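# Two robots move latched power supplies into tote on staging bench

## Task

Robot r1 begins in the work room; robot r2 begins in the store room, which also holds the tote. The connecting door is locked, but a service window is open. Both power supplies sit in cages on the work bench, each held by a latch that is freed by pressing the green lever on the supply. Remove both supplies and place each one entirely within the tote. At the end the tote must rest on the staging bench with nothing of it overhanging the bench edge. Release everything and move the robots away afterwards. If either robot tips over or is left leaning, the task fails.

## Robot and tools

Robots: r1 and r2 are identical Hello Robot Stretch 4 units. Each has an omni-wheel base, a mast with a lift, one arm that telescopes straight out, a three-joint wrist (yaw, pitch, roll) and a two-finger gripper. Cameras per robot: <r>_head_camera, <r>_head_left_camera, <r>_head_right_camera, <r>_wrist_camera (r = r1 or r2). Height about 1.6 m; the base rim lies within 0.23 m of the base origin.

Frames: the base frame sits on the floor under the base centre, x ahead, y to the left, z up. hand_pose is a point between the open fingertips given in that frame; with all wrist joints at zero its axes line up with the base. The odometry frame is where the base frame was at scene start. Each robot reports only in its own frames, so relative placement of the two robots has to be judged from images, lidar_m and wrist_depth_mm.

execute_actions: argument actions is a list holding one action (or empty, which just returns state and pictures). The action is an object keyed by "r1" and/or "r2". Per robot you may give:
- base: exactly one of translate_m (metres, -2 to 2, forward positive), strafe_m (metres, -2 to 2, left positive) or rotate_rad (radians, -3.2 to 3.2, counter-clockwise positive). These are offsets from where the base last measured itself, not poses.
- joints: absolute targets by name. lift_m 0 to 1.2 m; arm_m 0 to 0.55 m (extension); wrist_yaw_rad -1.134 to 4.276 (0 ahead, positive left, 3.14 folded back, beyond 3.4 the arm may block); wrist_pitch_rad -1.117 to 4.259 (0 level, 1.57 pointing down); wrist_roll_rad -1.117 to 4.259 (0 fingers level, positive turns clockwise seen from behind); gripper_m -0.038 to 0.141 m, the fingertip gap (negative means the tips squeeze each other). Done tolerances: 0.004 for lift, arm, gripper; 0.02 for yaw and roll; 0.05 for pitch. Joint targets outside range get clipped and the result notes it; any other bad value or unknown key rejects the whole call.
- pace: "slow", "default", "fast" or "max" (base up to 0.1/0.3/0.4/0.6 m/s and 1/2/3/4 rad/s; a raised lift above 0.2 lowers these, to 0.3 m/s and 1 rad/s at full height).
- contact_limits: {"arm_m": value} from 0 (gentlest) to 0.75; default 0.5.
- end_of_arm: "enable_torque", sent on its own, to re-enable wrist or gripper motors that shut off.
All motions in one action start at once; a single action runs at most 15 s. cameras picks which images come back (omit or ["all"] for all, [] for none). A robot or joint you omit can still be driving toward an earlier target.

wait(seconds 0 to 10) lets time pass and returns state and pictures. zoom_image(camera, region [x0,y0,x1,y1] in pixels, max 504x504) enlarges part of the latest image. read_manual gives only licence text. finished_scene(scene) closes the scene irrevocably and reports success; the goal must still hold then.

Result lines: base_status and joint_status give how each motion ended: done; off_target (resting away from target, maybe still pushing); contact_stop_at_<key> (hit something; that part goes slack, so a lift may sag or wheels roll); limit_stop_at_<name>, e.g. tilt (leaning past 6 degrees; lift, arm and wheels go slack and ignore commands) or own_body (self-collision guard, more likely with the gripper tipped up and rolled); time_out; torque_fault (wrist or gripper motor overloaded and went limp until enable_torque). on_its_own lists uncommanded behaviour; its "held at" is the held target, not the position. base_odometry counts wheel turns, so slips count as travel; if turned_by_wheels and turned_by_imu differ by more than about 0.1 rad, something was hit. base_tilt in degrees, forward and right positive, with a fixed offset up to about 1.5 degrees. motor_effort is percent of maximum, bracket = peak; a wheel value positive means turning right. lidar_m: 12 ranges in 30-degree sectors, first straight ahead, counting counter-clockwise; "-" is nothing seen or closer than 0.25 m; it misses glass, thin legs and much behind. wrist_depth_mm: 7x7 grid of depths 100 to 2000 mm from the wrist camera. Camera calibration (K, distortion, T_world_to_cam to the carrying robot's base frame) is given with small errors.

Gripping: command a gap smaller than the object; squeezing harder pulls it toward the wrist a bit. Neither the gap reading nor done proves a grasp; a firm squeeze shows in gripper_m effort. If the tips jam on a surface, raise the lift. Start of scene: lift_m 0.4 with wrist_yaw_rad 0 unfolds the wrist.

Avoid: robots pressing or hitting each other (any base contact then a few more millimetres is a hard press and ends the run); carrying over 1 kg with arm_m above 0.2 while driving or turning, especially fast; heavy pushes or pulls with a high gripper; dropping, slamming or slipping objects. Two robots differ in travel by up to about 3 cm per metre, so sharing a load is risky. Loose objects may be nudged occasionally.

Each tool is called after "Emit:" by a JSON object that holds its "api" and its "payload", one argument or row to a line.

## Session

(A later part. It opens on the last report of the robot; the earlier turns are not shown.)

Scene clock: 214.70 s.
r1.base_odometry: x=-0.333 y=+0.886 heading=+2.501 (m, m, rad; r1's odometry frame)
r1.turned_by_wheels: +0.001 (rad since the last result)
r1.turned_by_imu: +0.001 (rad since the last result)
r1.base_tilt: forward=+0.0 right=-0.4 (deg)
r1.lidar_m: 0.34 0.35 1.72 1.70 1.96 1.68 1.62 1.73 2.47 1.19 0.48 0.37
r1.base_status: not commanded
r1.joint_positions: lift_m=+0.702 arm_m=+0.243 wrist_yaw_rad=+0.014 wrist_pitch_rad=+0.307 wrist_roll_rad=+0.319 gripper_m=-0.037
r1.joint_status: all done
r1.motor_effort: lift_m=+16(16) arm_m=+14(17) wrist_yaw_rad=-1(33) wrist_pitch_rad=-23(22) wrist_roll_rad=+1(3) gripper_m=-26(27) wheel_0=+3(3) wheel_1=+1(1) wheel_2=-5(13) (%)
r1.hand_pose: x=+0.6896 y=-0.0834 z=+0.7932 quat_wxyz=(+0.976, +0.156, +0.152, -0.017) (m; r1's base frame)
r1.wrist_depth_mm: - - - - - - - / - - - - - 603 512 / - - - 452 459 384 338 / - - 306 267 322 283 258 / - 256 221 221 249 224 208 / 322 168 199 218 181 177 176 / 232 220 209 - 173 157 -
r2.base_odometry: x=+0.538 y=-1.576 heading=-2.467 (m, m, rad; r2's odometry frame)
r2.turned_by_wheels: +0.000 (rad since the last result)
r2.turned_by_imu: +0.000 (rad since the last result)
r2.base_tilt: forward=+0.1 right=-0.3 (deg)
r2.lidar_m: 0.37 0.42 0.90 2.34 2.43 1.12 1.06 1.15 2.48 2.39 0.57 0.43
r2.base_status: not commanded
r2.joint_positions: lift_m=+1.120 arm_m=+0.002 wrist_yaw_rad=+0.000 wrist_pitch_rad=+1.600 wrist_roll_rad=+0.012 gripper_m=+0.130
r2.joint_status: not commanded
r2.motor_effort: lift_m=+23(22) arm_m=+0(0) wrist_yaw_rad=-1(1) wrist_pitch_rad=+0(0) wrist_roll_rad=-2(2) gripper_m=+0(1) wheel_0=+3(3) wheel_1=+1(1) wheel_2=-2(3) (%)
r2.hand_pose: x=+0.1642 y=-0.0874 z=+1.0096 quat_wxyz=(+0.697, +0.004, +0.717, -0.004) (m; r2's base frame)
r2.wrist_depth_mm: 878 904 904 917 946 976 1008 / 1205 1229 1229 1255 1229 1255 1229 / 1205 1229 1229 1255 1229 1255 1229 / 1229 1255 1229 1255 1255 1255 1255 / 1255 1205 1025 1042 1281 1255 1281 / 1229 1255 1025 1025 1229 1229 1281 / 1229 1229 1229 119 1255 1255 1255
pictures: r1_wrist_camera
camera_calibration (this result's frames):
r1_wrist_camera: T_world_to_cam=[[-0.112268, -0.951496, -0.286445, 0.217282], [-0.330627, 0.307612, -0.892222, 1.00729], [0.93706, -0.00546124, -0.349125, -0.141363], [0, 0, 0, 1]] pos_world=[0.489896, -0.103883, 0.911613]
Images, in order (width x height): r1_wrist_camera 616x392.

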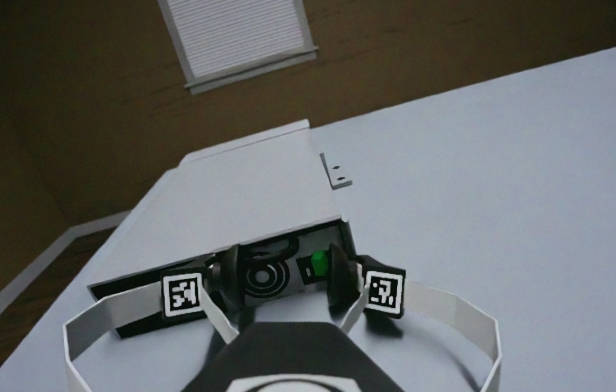

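Emit:
{"api": "execute_actions", "payload": {
  "actions": [
    {"r1":{"joints":{"wrist_yaw_rad":-0.015,"arm_m":0.248},"pace":"slow"}}
  ],
  "cameras": []
}}

Emit:
{"api": "execute_actions", "payload": {
  "actions": [
    {"r1":{"joints":{"arm_m":0.236},"pace":"slow"}}
  ],
  "cameras": ["r1_wrist_camera"]
}}

Emit:
{"api": "zoom_image", "payload": {
  "camera": "r1_wrist_camera",
  "region": [190, 200, 400, 330]
}}

Scene clock: 215.53 s.
r1.base_odometry: x=-0.333 y=+0.886 heading=+2.502 (m, m, rad; r1's odometry frame)
r1.turned_by_wheels: +0.001 (rad since the last result)
r1.turned_by_imu: +0.001 (rad since the last result)
r1.base_tilt: forward=-0.1 right=-0.4 (deg)
r1.lidar_m: 0.35 0.37 1.72 1.69 1.98 1.67 1.62 1.72 2.48 1.18 0.50 0.35
r1.base_status: not commanded
r1.joint_positions: lift_m=+0.702 arm_m=+0.245 wrist_yaw_rad=-0.011 wrist_pitch_rad=+0.309 wrist_roll_rad=+0.319 gripper_m=-0.037
r1.joint_status: all done
r1.on_its_own: wrist_pitch_rad is at rest, and its effort (-27) is outside its rest range (-23 to +23)
r1.motor_effort: lift_m=+17(17) arm_m=+16(13) wrist_yaw_rad=-12(15) wrist_pitch_rad=-27(25) wrist_roll_rad=+4(5) gripper_m=-25(28) wheel_0=+8(8) wheel_1=+3(3) wheel_2=-1(5) (%)
r1.hand_pose: x=+0.6899 y=-0.0906 z=+0.7928 quat_wxyz=(+0.975, +0.158, +0.151, -0.030) (m; r1's base frame)
r1.wrist_depth_mm: - - - - - - - / - - - - - 591 504 / - - - 466 452 382 338 / - - 303 272 320 282 257 / - 253 220 220 247 222 206 / 307 167 208 217 181 177 174 / 227 220 204 - 172 156 -
r2.base_odometry: x=+0.538 y=-1.576 heading=-2.467 (m, m, rad; r2's odometry frame)
r2.turned_by_wheels: +0.000 (rad since the last result)
r2.turned_by_imu: +0.000 (rad since the last result)
r2.base_tilt: forward=+0.1 right=-0.2 (deg)
r2.lidar_m: 0.37 0.41 0.89 2.33 2.43 1.14 1.07 1.14 2.50 2.38 0.58 0.41
r2.base_status: not commanded
r2.joint_positions: lift_m=+1.120 arm_m=+0.002 wrist_yaw_rad=+0.000 wrist_pitch_rad=+1.600 wrist_roll_rad=+0.012 gripper_m=+0.130
r2.joint_status: not commanded
r2.motor_effort: lift_m=+23(22) arm_m=+0(1) wrist_yaw_rad=-1(1) wrist_pitch_rad=+0(0) wrist_roll_rad=-1(3) gripper_m=-1(2) wheel_0=+3(3) wheel_1=+1(1) wheel_2=-2(2) (%)
r2.hand_pose: x=+0.1642 y=-0.0874 z=+1.0096 quat_wxyz=(+0.697, +0.004, +0.717, -0.004) (m; r2's base frame)
r2.wrist_depth_mm: 878 891 917 931 946 991 991 / 1205 1229 1255 1229 1229 1229 1281 / 1229 1229 1229 1255 1255 1255 1281 / 1229 1255 1229 1255 1255 1255 1255 / 1229 1255 1025 1042 1229 1255 1255 / 1229 1229 1008 1025 1229 1255 1281 / 1229 1255 1255 119 1255 1255 1281
pictures: none
No camera images: the call's "cameras" was empty. Leave "cameras" out to get every camera's image.

Scene clock: 216.50 s.
r1.base_odometry: x=-0.333 y=+0.886 heading=+2.502 (m, m, rad; r1's odometry frame)
r1.turned_by_wheels: +0.000 (rad since the last result)
r1.turned_by_imu: +0.001 (rad since the last result)
r1.base_tilt: forward=-0.1 right=-0.4 (deg)
r1.lidar_m: 0.34 0.40 1.74 1.67 1.97 1.68 1.62 1.72 2.48 1.14 0.49 0.35
r1.base_status: not commanded
r1.joint_positions: lift_m=+0.702 arm_m=+0.238 wrist_yaw_rad=-0.003 wrist_pitch_rad=+0.304 wrist_roll_rad=+0.319 gripper_m=-0.037
r1.joint_status: all done
r1.on_its_own: wrist_yaw_rad is at rest, and its effort (-36) is outside its rest range (-13 to +13)
r1.motor_effort: lift_m=+18(18) arm_m=-12(14) wrist_yaw_rad=-36(35) wrist_pitch_rad=-11(25) wrist_roll_rad=+4(5) gripper_m=-33(34) wheel_0=+7(8) wheel_1=+2(3) wheel_2=+6(6) (%)
r1.hand_pose: x=+0.6840 y=-0.0883 z=+0.7941 quat_wxyz=(+0.976, +0.157, +0.149, -0.025) (m; r1's base frame)
r1.wrist_depth_mm: - - - - - - - / - - - - - 621 521 / - - - 484 466 394 345 / - - 312 281 329 289 263 / - 266 225 226 252 226 209 / 1042 168 195 221 182 179 177 / 236 223 212 - 174 157 -
r2.base_odometry: x=+0.538 y=-1.576 heading=-2.467 (m, m, rad; r2's odometry frame)
r2.turned_by_wheels: +0.000 (rad since the last result)
r2.turned_by_imu: +0.000 (rad since the last result)
r2.base_tilt: forward=+0.1 right=-0.2 (deg)
r2.lidar_m: 0.39 0.41 0.89 2.33 2.44 1.14 1.06 1.15 2.48 2.36 0.60 0.43
r2.base_status: not commanded
r2.joint_positions: lift_m=+1.120 arm_m=+0.002 wrist_yaw_rad=+0.000 wrist_pitch_rad=+1.600 wrist_roll_rad=+0.012 gripper_m=+0.130
r2.joint_status: not commanded
r2.motor_effort: lift_m=+23(22) arm_m=+0(0) wrist_yaw_rad=-1(1) wrist_pitch_rad=+0(0) wrist_roll_rad=+0(0) gripper_m=+0(1) wheel_0=+3(3) wheel_1=+1(1) wheel_2=-2(3) (%)
r2.hand_pose: x=+0.1642 y=-0.0874 z=+1.0096 quat_wxyz=(+0.697, +0.004, +0.717, -0.004) (m; r2's base frame)
r2.wrist_depth_mm: 904 891 917 917 946 976 1008 / 1229 1229 1229 1255 1229 1255 1281 / 1229 1229 1255 1229 1255 1255 1255 / 1229 1229 1229 1229 1255 1255 1255 / 1229 1255 1025 1025 1229 1255 1281 / 1229 1229 1025 1042 1281 1255 1281 / 1255 1229 1255 120 1255 1229 1281
pictures: r1_wrist_camera
camera_calibration (this result's frames):
r1_wrist_camera: T_world_to_cam=[[-0.127688, -0.94954, -0.286479, 0.223069], [-0.321761, 0.31288, -0.893631, 1.00328], [0.938171, -0.0219281, -0.345476, -0.140928], [0, 0, 0, 1]] pos_world=[0.483514, -0.105182, 0.911777]
Images, in order (width x height): r1_wrist_camera 616x392.

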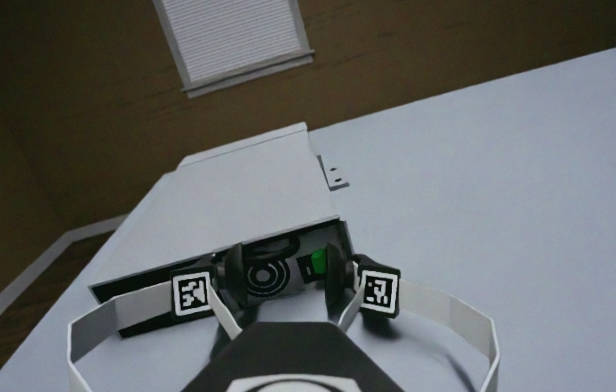

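Region (190, 200, 400, 330) of r1_wrist_camera's 616x392 image, scaled by 2.400; it fills the top 312 rows of this view, and the rest is white.

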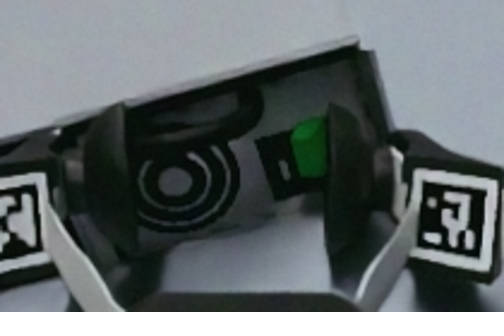

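Emit:
{"api": "execute_actions", "payload": {
  "actions": [
    {"r1":{"joints":{"arm_m":0.228},"pace":"slow"}}
  ],
  "cameras": ["r1_wrist_camera"]
}}

Emit:
{"api": "zoom_image", "payload": {
  "camera": "r1_wrist_camera",
  "region": [190, 200, 400, 330]
}}

Scene clock: 217.43 s.
r1.base_odometry: x=-0.333 y=+0.886 heading=+2.503 (m, m, rad; r1's odometry frame)
r1.turned_by_wheels: +0.001 (rad since the last result)
r1.turned_by_imu: +0.001 (rad since the last result)
r1.base_tilt: forward=+0.0 right=-0.5 (deg)
r1.lidar_m: 0.34 0.36 1.71 1.69 1.96 1.68 1.60 1.74 2.45 1.15 0.47 0.38
r1.base_status: not commanded
r1.joint_positions: lift_m=+0.702 arm_m=+0.230 wrist_yaw_rad=+0.002 wrist_pitch_rad=+0.301 wrist_roll_rad=+0.320 gripper_m=-0.037
r1.joint_status: all done
r1.on_its_own: wrist_yaw_rad is at rest, and its effort (-51) is outside its rest range (-13 to +13)
r1.motor_effort: lift_m=+17(18) arm_m=-11(14) wrist_yaw_rad=-51(53) wrist_pitch_rad=-5(12) wrist_roll_rad=+1(3) gripper_m=-28(34) wheel_0=+10(10) wheel_1=+2(3) wheel_2=+10(9) (%)
r1.hand_pose: x=+0.6765 y=-0.0868 z=+0.7948 quat_wxyz=(+0.976, +0.157, +0.148, -0.023) (m; r1's base frame)
r1.wrist_depth_mm: - - - - - - - / - - - - - 627 530 / - - - 469 477 397 351 / - - 319 273 330 289 264 / - 286 232 233 250 228 211 / 1863 167 200 210 181 185 179 / 243 223 213 - 175 157 -
r2.base_odometry: x=+0.538 y=-1.576 heading=-2.467 (m, m, rad; r2's odometry frame)
r2.turned_by_wheels: +0.000 (rad since the last result)
r2.turned_by_imu: +0.000 (rad since the last result)
r2.base_tilt: forward=+0.1 right=-0.2 (deg)
r2.lidar_m: 0.39 0.40 0.87 2.34 2.40 1.09 1.06 1.15 2.49 2.38 0.61 0.43
r2.base_status: not commanded
r2.joint_positions: lift_m=+1.120 arm_m=+0.002 wrist_yaw_rad=+0.000 wrist_pitch_rad=+1.600 wrist_roll_rad=+0.012 gripper_m=+0.130
r2.joint_status: not commanded
r2.motor_effort: lift_m=+23(22) arm_m=+0(1) wrist_yaw_rad=-1(1) wrist_pitch_rad=+0(1) wrist_roll_rad=-2(2) gripper_m=+0(1) wheel_0=+3(3) wheel_1=+1(1) wheel_2=-2(2) (%)
r2.hand_pose: x=+0.1642 y=-0.0874 z=+1.0096 quat_wxyz=(+0.697, +0.004, +0.717, -0.004) (m; r2's base frame)
r2.wrist_depth_mm: 891 891 904 931 946 976 1008 / 1229 1229 1205 1255 1255 1255 1255 / 1229 1255 1229 1255 1255 1255 1255 / 1229 1229 1255 1255 1229 1255 1255 / 1229 1229 1025 1042 1281 1255 1281 / 1229 1229 1025 1025 1255 1255 1255 / 1229 1229 1229 119 1255 1255 1281
pictures: r1_wrist_camera
camera_calibration (this result's frames):
r1_wrist_camera: T_world_to_cam=[[-0.122401, -0.949805, -0.287904, 0.221194], [-0.321149, 0.312382, -0.894025, 1.00085], [0.939085, -0.0169693, -0.343264, -0.13559], [0, 0, 0, 1]] pos_world=[0.475827, -0.104857, 0.911924]
Images, in order (width x height): r1_wrist_camera 616x392.

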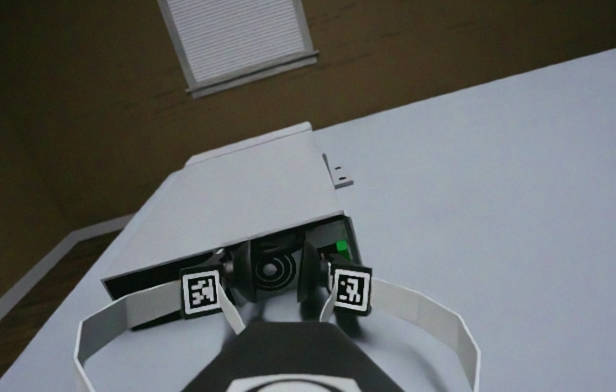

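Region (190, 200, 400, 330) of r1_wrist_camera's 616x392 image, scaled by 2.400; it fills the top 312 rows of this view, and the rest is white.

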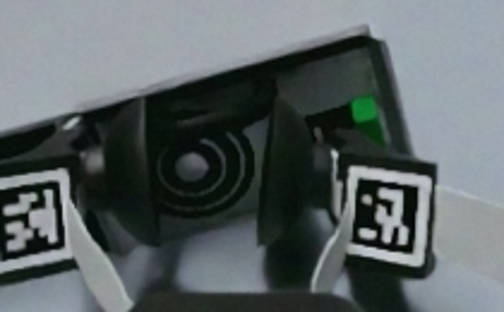

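Emit:
{"api": "execute_actions", "payload": {
  "actions": [
    {"r1":{"joints":{"arm_m":0.17,"wrist_yaw_rad":0.03}}}
  ],
  "cameras": []
}}

Emit:
{"api": "execute_actions", "payload": {
  "actions": [
    {"r1":{"joints":{"gripper_m":0.06,"wrist_yaw_rad":0.2,"lift_m":0.712,"arm_m":0.15},"base":{"strafe_m":-0.048}}}
  ],
  "cameras": ["r1_wrist_camera"]
}}

Emit:
{"api": "zoom_image", "payload": {
  "camera": "r1_wrist_camera",
  "region": [100, 170, 420, 330]
}}

Scene clock: 219.50 s.
r1.base_odometry: x=-0.333 y=+0.886 heading=+2.501 (m, m, rad; r1's odometry frame)
r1.turned_by_wheels: -0.002 (rad since the last result)
r1.turned_by_imu: -0.002 (rad since the last result)
r1.base_tilt: forward=-0.1 right=-0.3 (deg)
r1.lidar_m: 0.34 0.38 1.72 1.66 1.96 1.69 1.62 1.73 2.48 1.21 0.48 0.35
r1.base_status: not commanded
r1.joint_positions: lift_m=+0.702 arm_m=+0.172 wrist_yaw_rad=+0.030 wrist_pitch_rad=+0.302 wrist_roll_rad=+0.320 gripper_m=-0.037
r1.joint_status: all done
r1.motor_effort: lift_m=+19(20) arm_m=-9(10) wrist_yaw_rad=-1(47) wrist_pitch_rad=-7(16) wrist_roll_rad=-1(1) gripper_m=-20(28) wheel_0=-1(10) wheel_1=-2(3) wheel_2=+1(10) (%)
r1.hand_pose: x=+0.6204 y=-0.0791 z=+0.7944 quat_wxyz=(+0.976, +0.155, +0.151, -0.009) (m; r1's base frame)
r1.wrist_depth_mm: - - - - - - - / - - - - - 627 530 / - - - 477 473 397 349 / - - 325 289 334 291 266 / - 355 304 278 256 229 213 / 1756 279 180 198 174 187 178 / 244 216 213 - 174 156 -
r2.base_odometry: x=+0.538 y=-1.576 heading=-2.467 (m, m, rad; r2's odometry frame)
r2.turned_by_wheels: +0.000 (rad since the last result)
r2.turned_by_imu: +0.001 (rad since the last result)
r2.base_tilt: forward=+0.1 right=-0.2 (deg)
r2.lidar_m: 0.38 0.40 0.85 2.34 2.43 1.13 1.07 1.15 2.49 2.38 0.61 0.42
r2.base_status: not commanded
r2.joint_positions: lift_m=+1.120 arm_m=+0.002 wrist_yaw_rad=+0.000 wrist_pitch_rad=+1.600 wrist_roll_rad=+0.012 gripper_m=+0.130
r2.joint_status: not commanded
r2.motor_effort: lift_m=+22(23) arm_m=+0(0) wrist_yaw_rad=-1(1) wrist_pitch_rad=+0(0) wrist_roll_rad=+1(0) gripper_m=-1(0) wheel_0=+3(3) wheel_1=+1(1) wheel_2=-2(2) (%)
r2.hand_pose: x=+0.1642 y=-0.0874 z=+1.0096 quat_wxyz=(+0.697, +0.004, +0.717, -0.004) (m; r2's base frame)
r2.wrist_depth_mm: 878 891 904 931 946 976 991 / 1229 1229 1229 1255 1229 1229 1255 / 1205 1229 1255 1255 1229 1255 1255 / 1229 1229 1255 1229 1229 1255 1255 / 1255 1255 1025 1042 1229 1255 1255 / 1229 1229 1008 1042 1255 1255 1281 / 1205 1229 1255 119 1281 1281 1281
pictures: none
No camera images: the call's "cameras" was empty. Leave "cameras" out to get every camera's image.

Scene clock: 221.17 s.
r1.base_odometry: x=-0.304 y=+0.924 heading=+2.501 (m, m, rad; r1's odometry frame)
r1.turned_by_wheels: +0.000 (rad since the last result)
r1.turned_by_imu: +0.000 (rad since the last result)
r1.base_tilt: forward=-0.1 right=-0.3 (deg)
r1.lidar_m: 0.35 0.38 1.77 1.71 2.05 1.70 1.63 1.74 2.42 1.16 0.52 0.34
r1.base_status: done
r1.joint_positions: lift_m=+0.712 arm_m=+0.152 wrist_yaw_rad=+0.200 wrist_pitch_rad=+0.302 wrist_roll_rad=+0.320 gripper_m=+0.060
r1.joint_status: all done
r1.motor_effort: lift_m=+23(24) arm_m=-9(7) wrist_yaw_rad=+0(3) wrist_pitch_rad=-6(7) wrist_roll_rad=-1(0) gripper_m=+0(20) wheel_0=-1(7) wheel_1=+0(6) wheel_2=+0(2) (%)
r1.hand_pose: x=+0.6098 y=-0.0310 z=+0.8042 quat_wxyz=(+0.974, +0.142, +0.164, +0.073) (m; r1's base frame)
r1.wrist_depth_mm: - - - - - - - / - - - - - - 559 / - - - 445 508 424 373 / - - 359 301 353 309 279 / - 410 319 303 263 244 228 / 1808 297 198 233 197 201 187 / 260 234 227 - 186 168 -
r2.base_odometry: x=+0.538 y=-1.576 heading=-2.467 (m, m, rad; r2's odometry frame)
r2.turned_by_wheels: +0.000 (rad since the last result)
r2.turned_by_imu: +0.000 (rad since the last result)
r2.base_tilt: forward=+0.1 right=-0.2 (deg)
r2.lidar_m: 0.39 0.40 0.88 2.34 2.45 1.13 1.06 1.13 2.49 2.39 0.60 0.43
r2.base_status: not commanded
r2.joint_positions: lift_m=+1.120 arm_m=+0.002 wrist_yaw_rad=+0.000 wrist_pitch_rad=+1.600 wrist_roll_rad=+0.012 gripper_m=+0.130
r2.joint_status: not commanded
r2.motor_effort: lift_m=+22(22) arm_m=+0(0) wrist_yaw_rad=-1(1) wrist_pitch_rad=+0(1) wrist_roll_rad=-2(0) gripper_m=+0(1) wheel_0=+3(3) wheel_1=+1(1) wheel_2=-2(3) (%)
r2.hand_pose: x=+0.1642 y=-0.0874 z=+1.0096 quat_wxyz=(+0.697, +0.004, +0.717, -0.004) (m; r2's base frame)
r2.wrist_depth_mm: 878 891 917 931 946 976 1008 / 1205 1229 1229 1229 1229 1255 1255 / 1255 1229 1255 1255 1281 1229 1255 / 1229 1229 1229 1255 1255 1255 1255 / 1229 1255 1025 1042 1255 1281 1281 / 1229 1229 1042 1042 1255 1255 1281 / 1229 1229 1255 120 1281 1255 1255
pictures: r1_wrist_camera
camera_calibration (this result's frames):
r1_wrist_camera: T_world_to_cam=[[0.066196, -0.955348, -0.287972, 0.153621], [-0.377041, 0.243258, -0.893681, 1.00201], [0.923828, 0.167735, -0.344103, -0.0530188], [0, 0, 0, 1]] pos_world=[0.41661, -0.0880917, 0.921471]
Images, in order (width x height): r1_wrist_camera 616x392.

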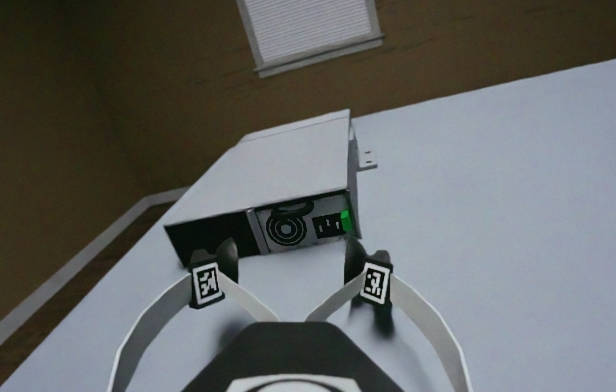

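Region (100, 170, 420, 330) of r1_wrist_camera's 616x392 image, scaled by 1.575.

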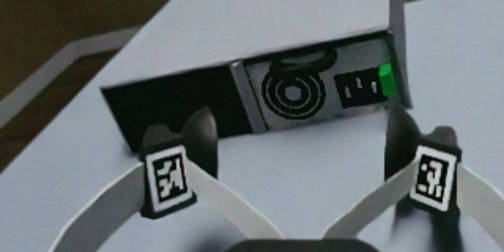

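Emit:
{"api": "execute_actions", "payload": {
  "actions": [
    {"r1":{"joints":{"gripper_m":0.05,"lift_m":0.709,"arm_m":0.198}}}
  ],
  "cameras": ["r1_wrist_camera"]
}}

Emit:
{"api": "zoom_image", "payload": {
  "camera": "r1_wrist_camera",
  "region": [190, 200, 400, 330]
}}

Scene clock: 222.23 s.
r1.base_odometry: x=-0.304 y=+0.924 heading=+2.501 (m, m, rad; r1's odometry frame)
r1.turned_by_wheels: +0.000 (rad since the last result)
r1.turned_by_imu: +0.000 (rad since the last result)
r1.base_tilt: forward=-0.1 right=-0.3 (deg)
r1.lidar_m: 0.34 0.38 1.75 1.72 2.06 1.69 1.63 1.73 2.42 1.16 0.47 0.33
r1.base_status: not commanded
r1.joint_positions: lift_m=+0.709 arm_m=+0.196 wrist_yaw_rad=+0.198 wrist_pitch_rad=+0.303 wrist_roll_rad=+0.320 gripper_m=+0.050
r1.joint_status: all done
r1.motor_effort: lift_m=+17(22) arm_m=+10(9) wrist_yaw_rad=+4(5) wrist_pitch_rad=-10(10) wrist_roll_rad=-1(1) gripper_m=-3(2) wheel_0=-1(0) wheel_1=+0(0) wheel_2=-1(1) (%)
r1.hand_pose: x=+0.6542 y=-0.0316 z=+0.8013 quat_wxyz=(+0.974, +0.142, +0.164, +0.073) (m; r1's base frame)
r1.wrist_depth_mm: - - - - - - - / - - - - - - 544 / - - - 430 500 413 364 / - - 336 282 345 303 272 / - 366 263 259 254 236 221 / 1921 290 236 227 200 197 185 / 255 229 223 - 182 164 -
r2.base_odometry: x=+0.538 y=-1.576 heading=-2.467 (m, m, rad; r2's odometry frame)
r2.turned_by_wheels: +0.000 (rad since the last result)
r2.turned_by_imu: +0.000 (rad since the last result)
r2.base_tilt: forward=+0.1 right=-0.2 (deg)
r2.lidar_m: 0.39 0.42 0.88 2.35 2.43 1.11 1.08 1.15 2.47 2.39 0.61 0.42
r2.base_status: not commanded
r2.joint_positions: lift_m=+1.120 arm_m=+0.002 wrist_yaw_rad=+0.000 wrist_pitch_rad=+1.600 wrist_roll_rad=+0.012 gripper_m=+0.130
r2.joint_status: not commanded
r2.motor_effort: lift_m=+22(23) arm_m=+0(0) wrist_yaw_rad=-1(1) wrist_pitch_rad=-1(0) wrist_roll_rad=-2(1) gripper_m=+0(1) wheel_0=+3(3) wheel_1=+1(1) wheel_2=-2(2) (%)
r2.hand_pose: x=+0.1642 y=-0.0874 z=+1.0096 quat_wxyz=(+0.697, +0.004, +0.717, -0.004) (m; r2's base frame)
r2.wrist_depth_mm: 878 891 904 931 960 960 991 / 1229 1229 1229 1229 1255 1255 1255 / 1229 1229 1255 1255 1255 1255 1255 / 1229 1229 1255 1255 1229 1281 1255 / 1229 1255 1042 1025 1229 1229 1281 / 1229 1229 1042 1042 1255 1281 1255 / 1255 1229 1229 119 1255 1255 1281
pictures: r1_wrist_camera
camera_calibration (this result's frames):
r1_wrist_camera: T_world_to_cam=[[0.0641226, -0.955529, -0.287841, 0.150581], [-0.377511, 0.243774, -0.893342, 1.01642], [0.923782, 0.165946, -0.345091, -0.094203], [0, 0, 0, 1]] pos_world=[0.461077, -0.0882601, 0.918847]
Images, in order (width x height): r1_wrist_camera 616x392.

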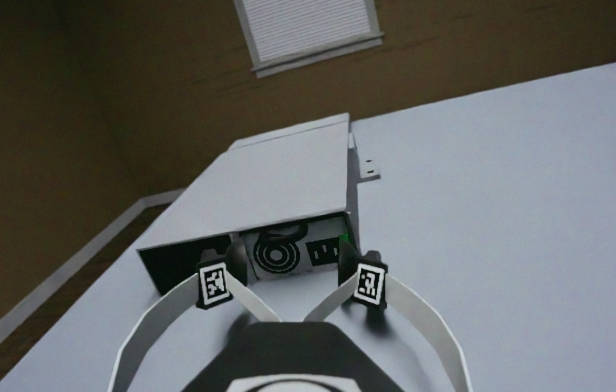

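Region (190, 200, 400, 330) of r1_wrist_camera's 616x392 image, scaled by 2.400; it fills the top 312 rows of this view, and the rest is white.

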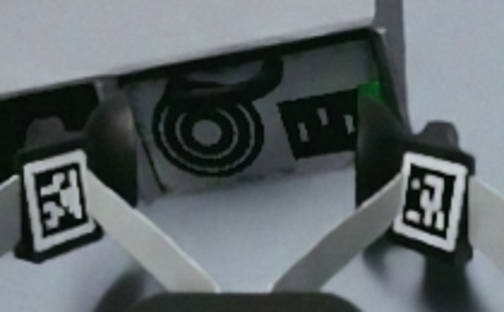

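Emit:
{"api": "execute_actions", "payload": {
  "actions": [
    {"r1":{"joints":{"arm_m":0.19},"base":{"strafe_m":-0.011},"pace":"slow"}}
  ],
  "cameras": []
}}

Emit:
{"api": "execute_actions", "payload": {
  "actions": [
    {"r1":{"joints":{"arm_m":0.206},"pace":"slow","contact_limits":{"arm_m":0.2}}}
  ],
  "cameras": ["r1_wrist_camera"]
}}

Emit:
{"api": "zoom_image", "payload": {
  "camera": "r1_wrist_camera",
  "region": [190, 200, 400, 330]
}}

Scene clock: 223.33 s.
r1.base_odometry: x=-0.298 y=+0.933 heading=+2.501 (m, m, rad; r1's odometry frame)
r1.turned_by_wheels: +0.000 (rad since the last result)
r1.turned_by_imu: +0.000 (rad since the last result)
r1.base_tilt: forward=+0.0 right=-0.4 (deg)
r1.lidar_m: 0.34 0.37 1.78 1.76 2.04 1.68 1.63 1.75 2.41 1.18 0.45 0.35
r1.base_status: done
r1.joint_positions: lift_m=+0.709 arm_m=+0.192 wrist_yaw_rad=+0.200 wrist_pitch_rad=+0.303 wrist_roll_rad=+0.320 gripper_m=+0.050
r1.joint_status: all done
r1.motor_effort: lift_m=+17(17) arm_m=-9(12) wrist_yaw_rad=-2(5) wrist_pitch_rad=-7(10) wrist_roll_rad=+0(1) gripper_m=-3(2) wheel_0=+0(1) wheel_1=-2(4) wheel_2=-1(1) (%)
r1.hand_pose: x=+0.6498 y=-0.0309 z=+0.8015 quat_wxyz=(+0.973, +0.142, +0.164, +0.074) (m; r1's base frame)
r1.wrist_depth_mm: - - - - - - - / - - - - - - 549 / - - - 433 504 415 364 / - - 340 297 347 303 276 / - 362 270 264 262 239 222 / 1863 294 236 228 200 196 186 / 256 229 224 - 183 164 -
r2.base_odometry: x=+0.538 y=-1.576 heading=-2.467 (m, m, rad; r2's odometry frame)
r2.turned_by_wheels: +0.000 (rad since the last result)
r2.turned_by_imu: +0.000 (rad since the last result)
r2.base_tilt: forward=+0.2 right=-0.2 (deg)
r2.lidar_m: 0.39 0.41 0.87 2.35 2.44 1.13 1.07 1.16 2.48 2.40 0.60 0.44
r2.base_status: not commanded
r2.joint_positions: lift_m=+1.120 arm_m=+0.002 wrist_yaw_rad=+0.000 wrist_pitch_rad=+1.600 wrist_roll_rad=+0.012 gripper_m=+0.130
r2.joint_status: not commanded
r2.motor_effort: lift_m=+23(23) arm_m=-1(0) wrist_yaw_rad=-1(1) wrist_pitch_rad=+0(0) wrist_roll_rad=-2(2) gripper_m=+1(0) wheel_0=+3(3) wheel_1=+1(1) wheel_2=-2(3) (%)
r2.hand_pose: x=+0.1642 y=-0.0874 z=+1.0096 quat_wxyz=(+0.697, +0.004, +0.717, -0.004) (m; r2's base frame)
r2.wrist_depth_mm: 891 878 904 931 946 960 1008 / 1229 1229 1229 1229 1255 1255 1255 / 1229 1229 1229 1229 1255 1281 1255 / 1205 1229 1255 1229 1229 1255 1281 / 1229 1229 1025 1025 1255 1281 1281 / 1255 1229 1025 1025 1229 1255 1229 / 1229 1229 1229 120 1308 1255 1255
pictures: none
No camera images: the call's "cameras" was empty. Leave "cameras" out to get every camera's image.

Scene clock: 224.40 s.
r1.base_odometry: x=-0.298 y=+0.933 heading=+2.501 (m, m, rad; r1's odometry frame)
r1.turned_by_wheels: +0.000 (rad since the last result)
r1.turned_by_imu: +0.000 (rad since the last result)
r1.base_tilt: forward=-0.1 right=-0.3 (deg)
r1.lidar_m: 0.33 0.35 1.79 1.76 2.04 1.67 1.63 1.75 2.39 1.13 0.47 0.31
r1.base_status: not commanded
r1.joint_positions: lift_m=+0.709 arm_m=+0.204 wrist_yaw_rad=+0.199 wrist_pitch_rad=+0.303 wrist_roll_rad=+0.320 gripper_m=+0.050
r1.joint_status: all done
r1.motor_effort: lift_m=+17(17) arm_m=+9(10) wrist_yaw_rad=+2(3) wrist_pitch_rad=-8(8) wrist_roll_rad=-1(1) gripper_m=-2(2) wheel_0=+0(0) wheel_1=-2(2) wheel_2=-1(1) (%)
r1.contact_limits: arm_m 0.2
r1.hand_pose: x=+0.6625 y=-0.0313 z=+0.8015 quat_wxyz=(+0.974, +0.142, +0.164, +0.073) (m; r1's base frame)
r1.wrist_depth_mm: - - - - - - - / - - - - - - 554 / - - - 455 496 415 364 / - - 338 298 347 303 273 / - 351 255 251 256 240 222 / 1863 286 236 229 200 196 185 / 255 228 224 - 182 165 -
r2.base_odometry: x=+0.538 y=-1.576 heading=-2.467 (m, m, rad; r2's odometry frame)
r2.turned_by_wheels: +0.000 (rad since the last result)
r2.turned_by_imu: +0.000 (rad since the last result)
r2.base_tilt: forward=+0.1 right=-0.2 (deg)
r2.lidar_m: 0.38 0.39 0.89 2.33 2.44 1.12 1.06 1.12 2.50 2.37 0.60 0.40
r2.base_status: not commanded
r2.joint_positions: lift_m=+1.120 arm_m=+0.002 wrist_yaw_rad=+0.000 wrist_pitch_rad=+1.600 wrist_roll_rad=+0.012 gripper_m=+0.130
r2.joint_status: not commanded
r2.motor_effort: lift_m=+23(22) arm_m=+0(0) wrist_yaw_rad=-1(1) wrist_pitch_rad=+0(0) wrist_roll_rad=+1(1) gripper_m=+0(1) wheel_0=+3(3) wheel_1=+1(1) wheel_2=-2(3) (%)
r2.hand_pose: x=+0.1642 y=-0.0874 z=+1.0096 quat_wxyz=(+0.697, +0.004, +0.717, -0.004) (m; r2's base frame)
r2.wrist_depth_mm: 891 891 904 917 946 976 1008 / 1229 1229 1255 1229 1255 1255 1255 / 1229 1229 1229 1255 1255 1281 1308 / 1229 1205 1255 1255 1255 1229 1255 / 1229 1229 1025 1025 1255 1255 1281 / 1229 1255 1025 1042 1229 1255 1281 / 1229 1229 1229 119 1255 1255 1281
pictures: r1_wrist_camera
camera_calibration (this result's frames):
r1_wrist_camera: T_world_to_cam=[[0.0652718, -0.955428, -0.28792, 0.149693], [-0.377203, 0.243502, -0.893546, 1.01959], [0.923828, 0.166927, -0.344496, -0.10234], [0, 0, 0, 1]] pos_world=[0.469366, -0.0881685, 0.918894]
Images, in order (width x height): r1_wrist_camera 616x392.

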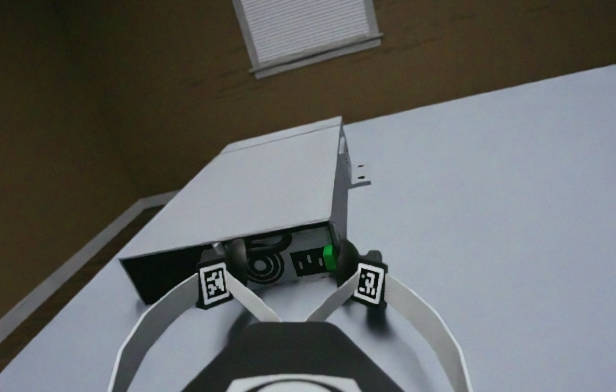

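Region (190, 200, 400, 330) of r1_wrist_camera's 616x392 image, scaled by 2.400; it fills the top 312 rows of this view, and the rest is white.

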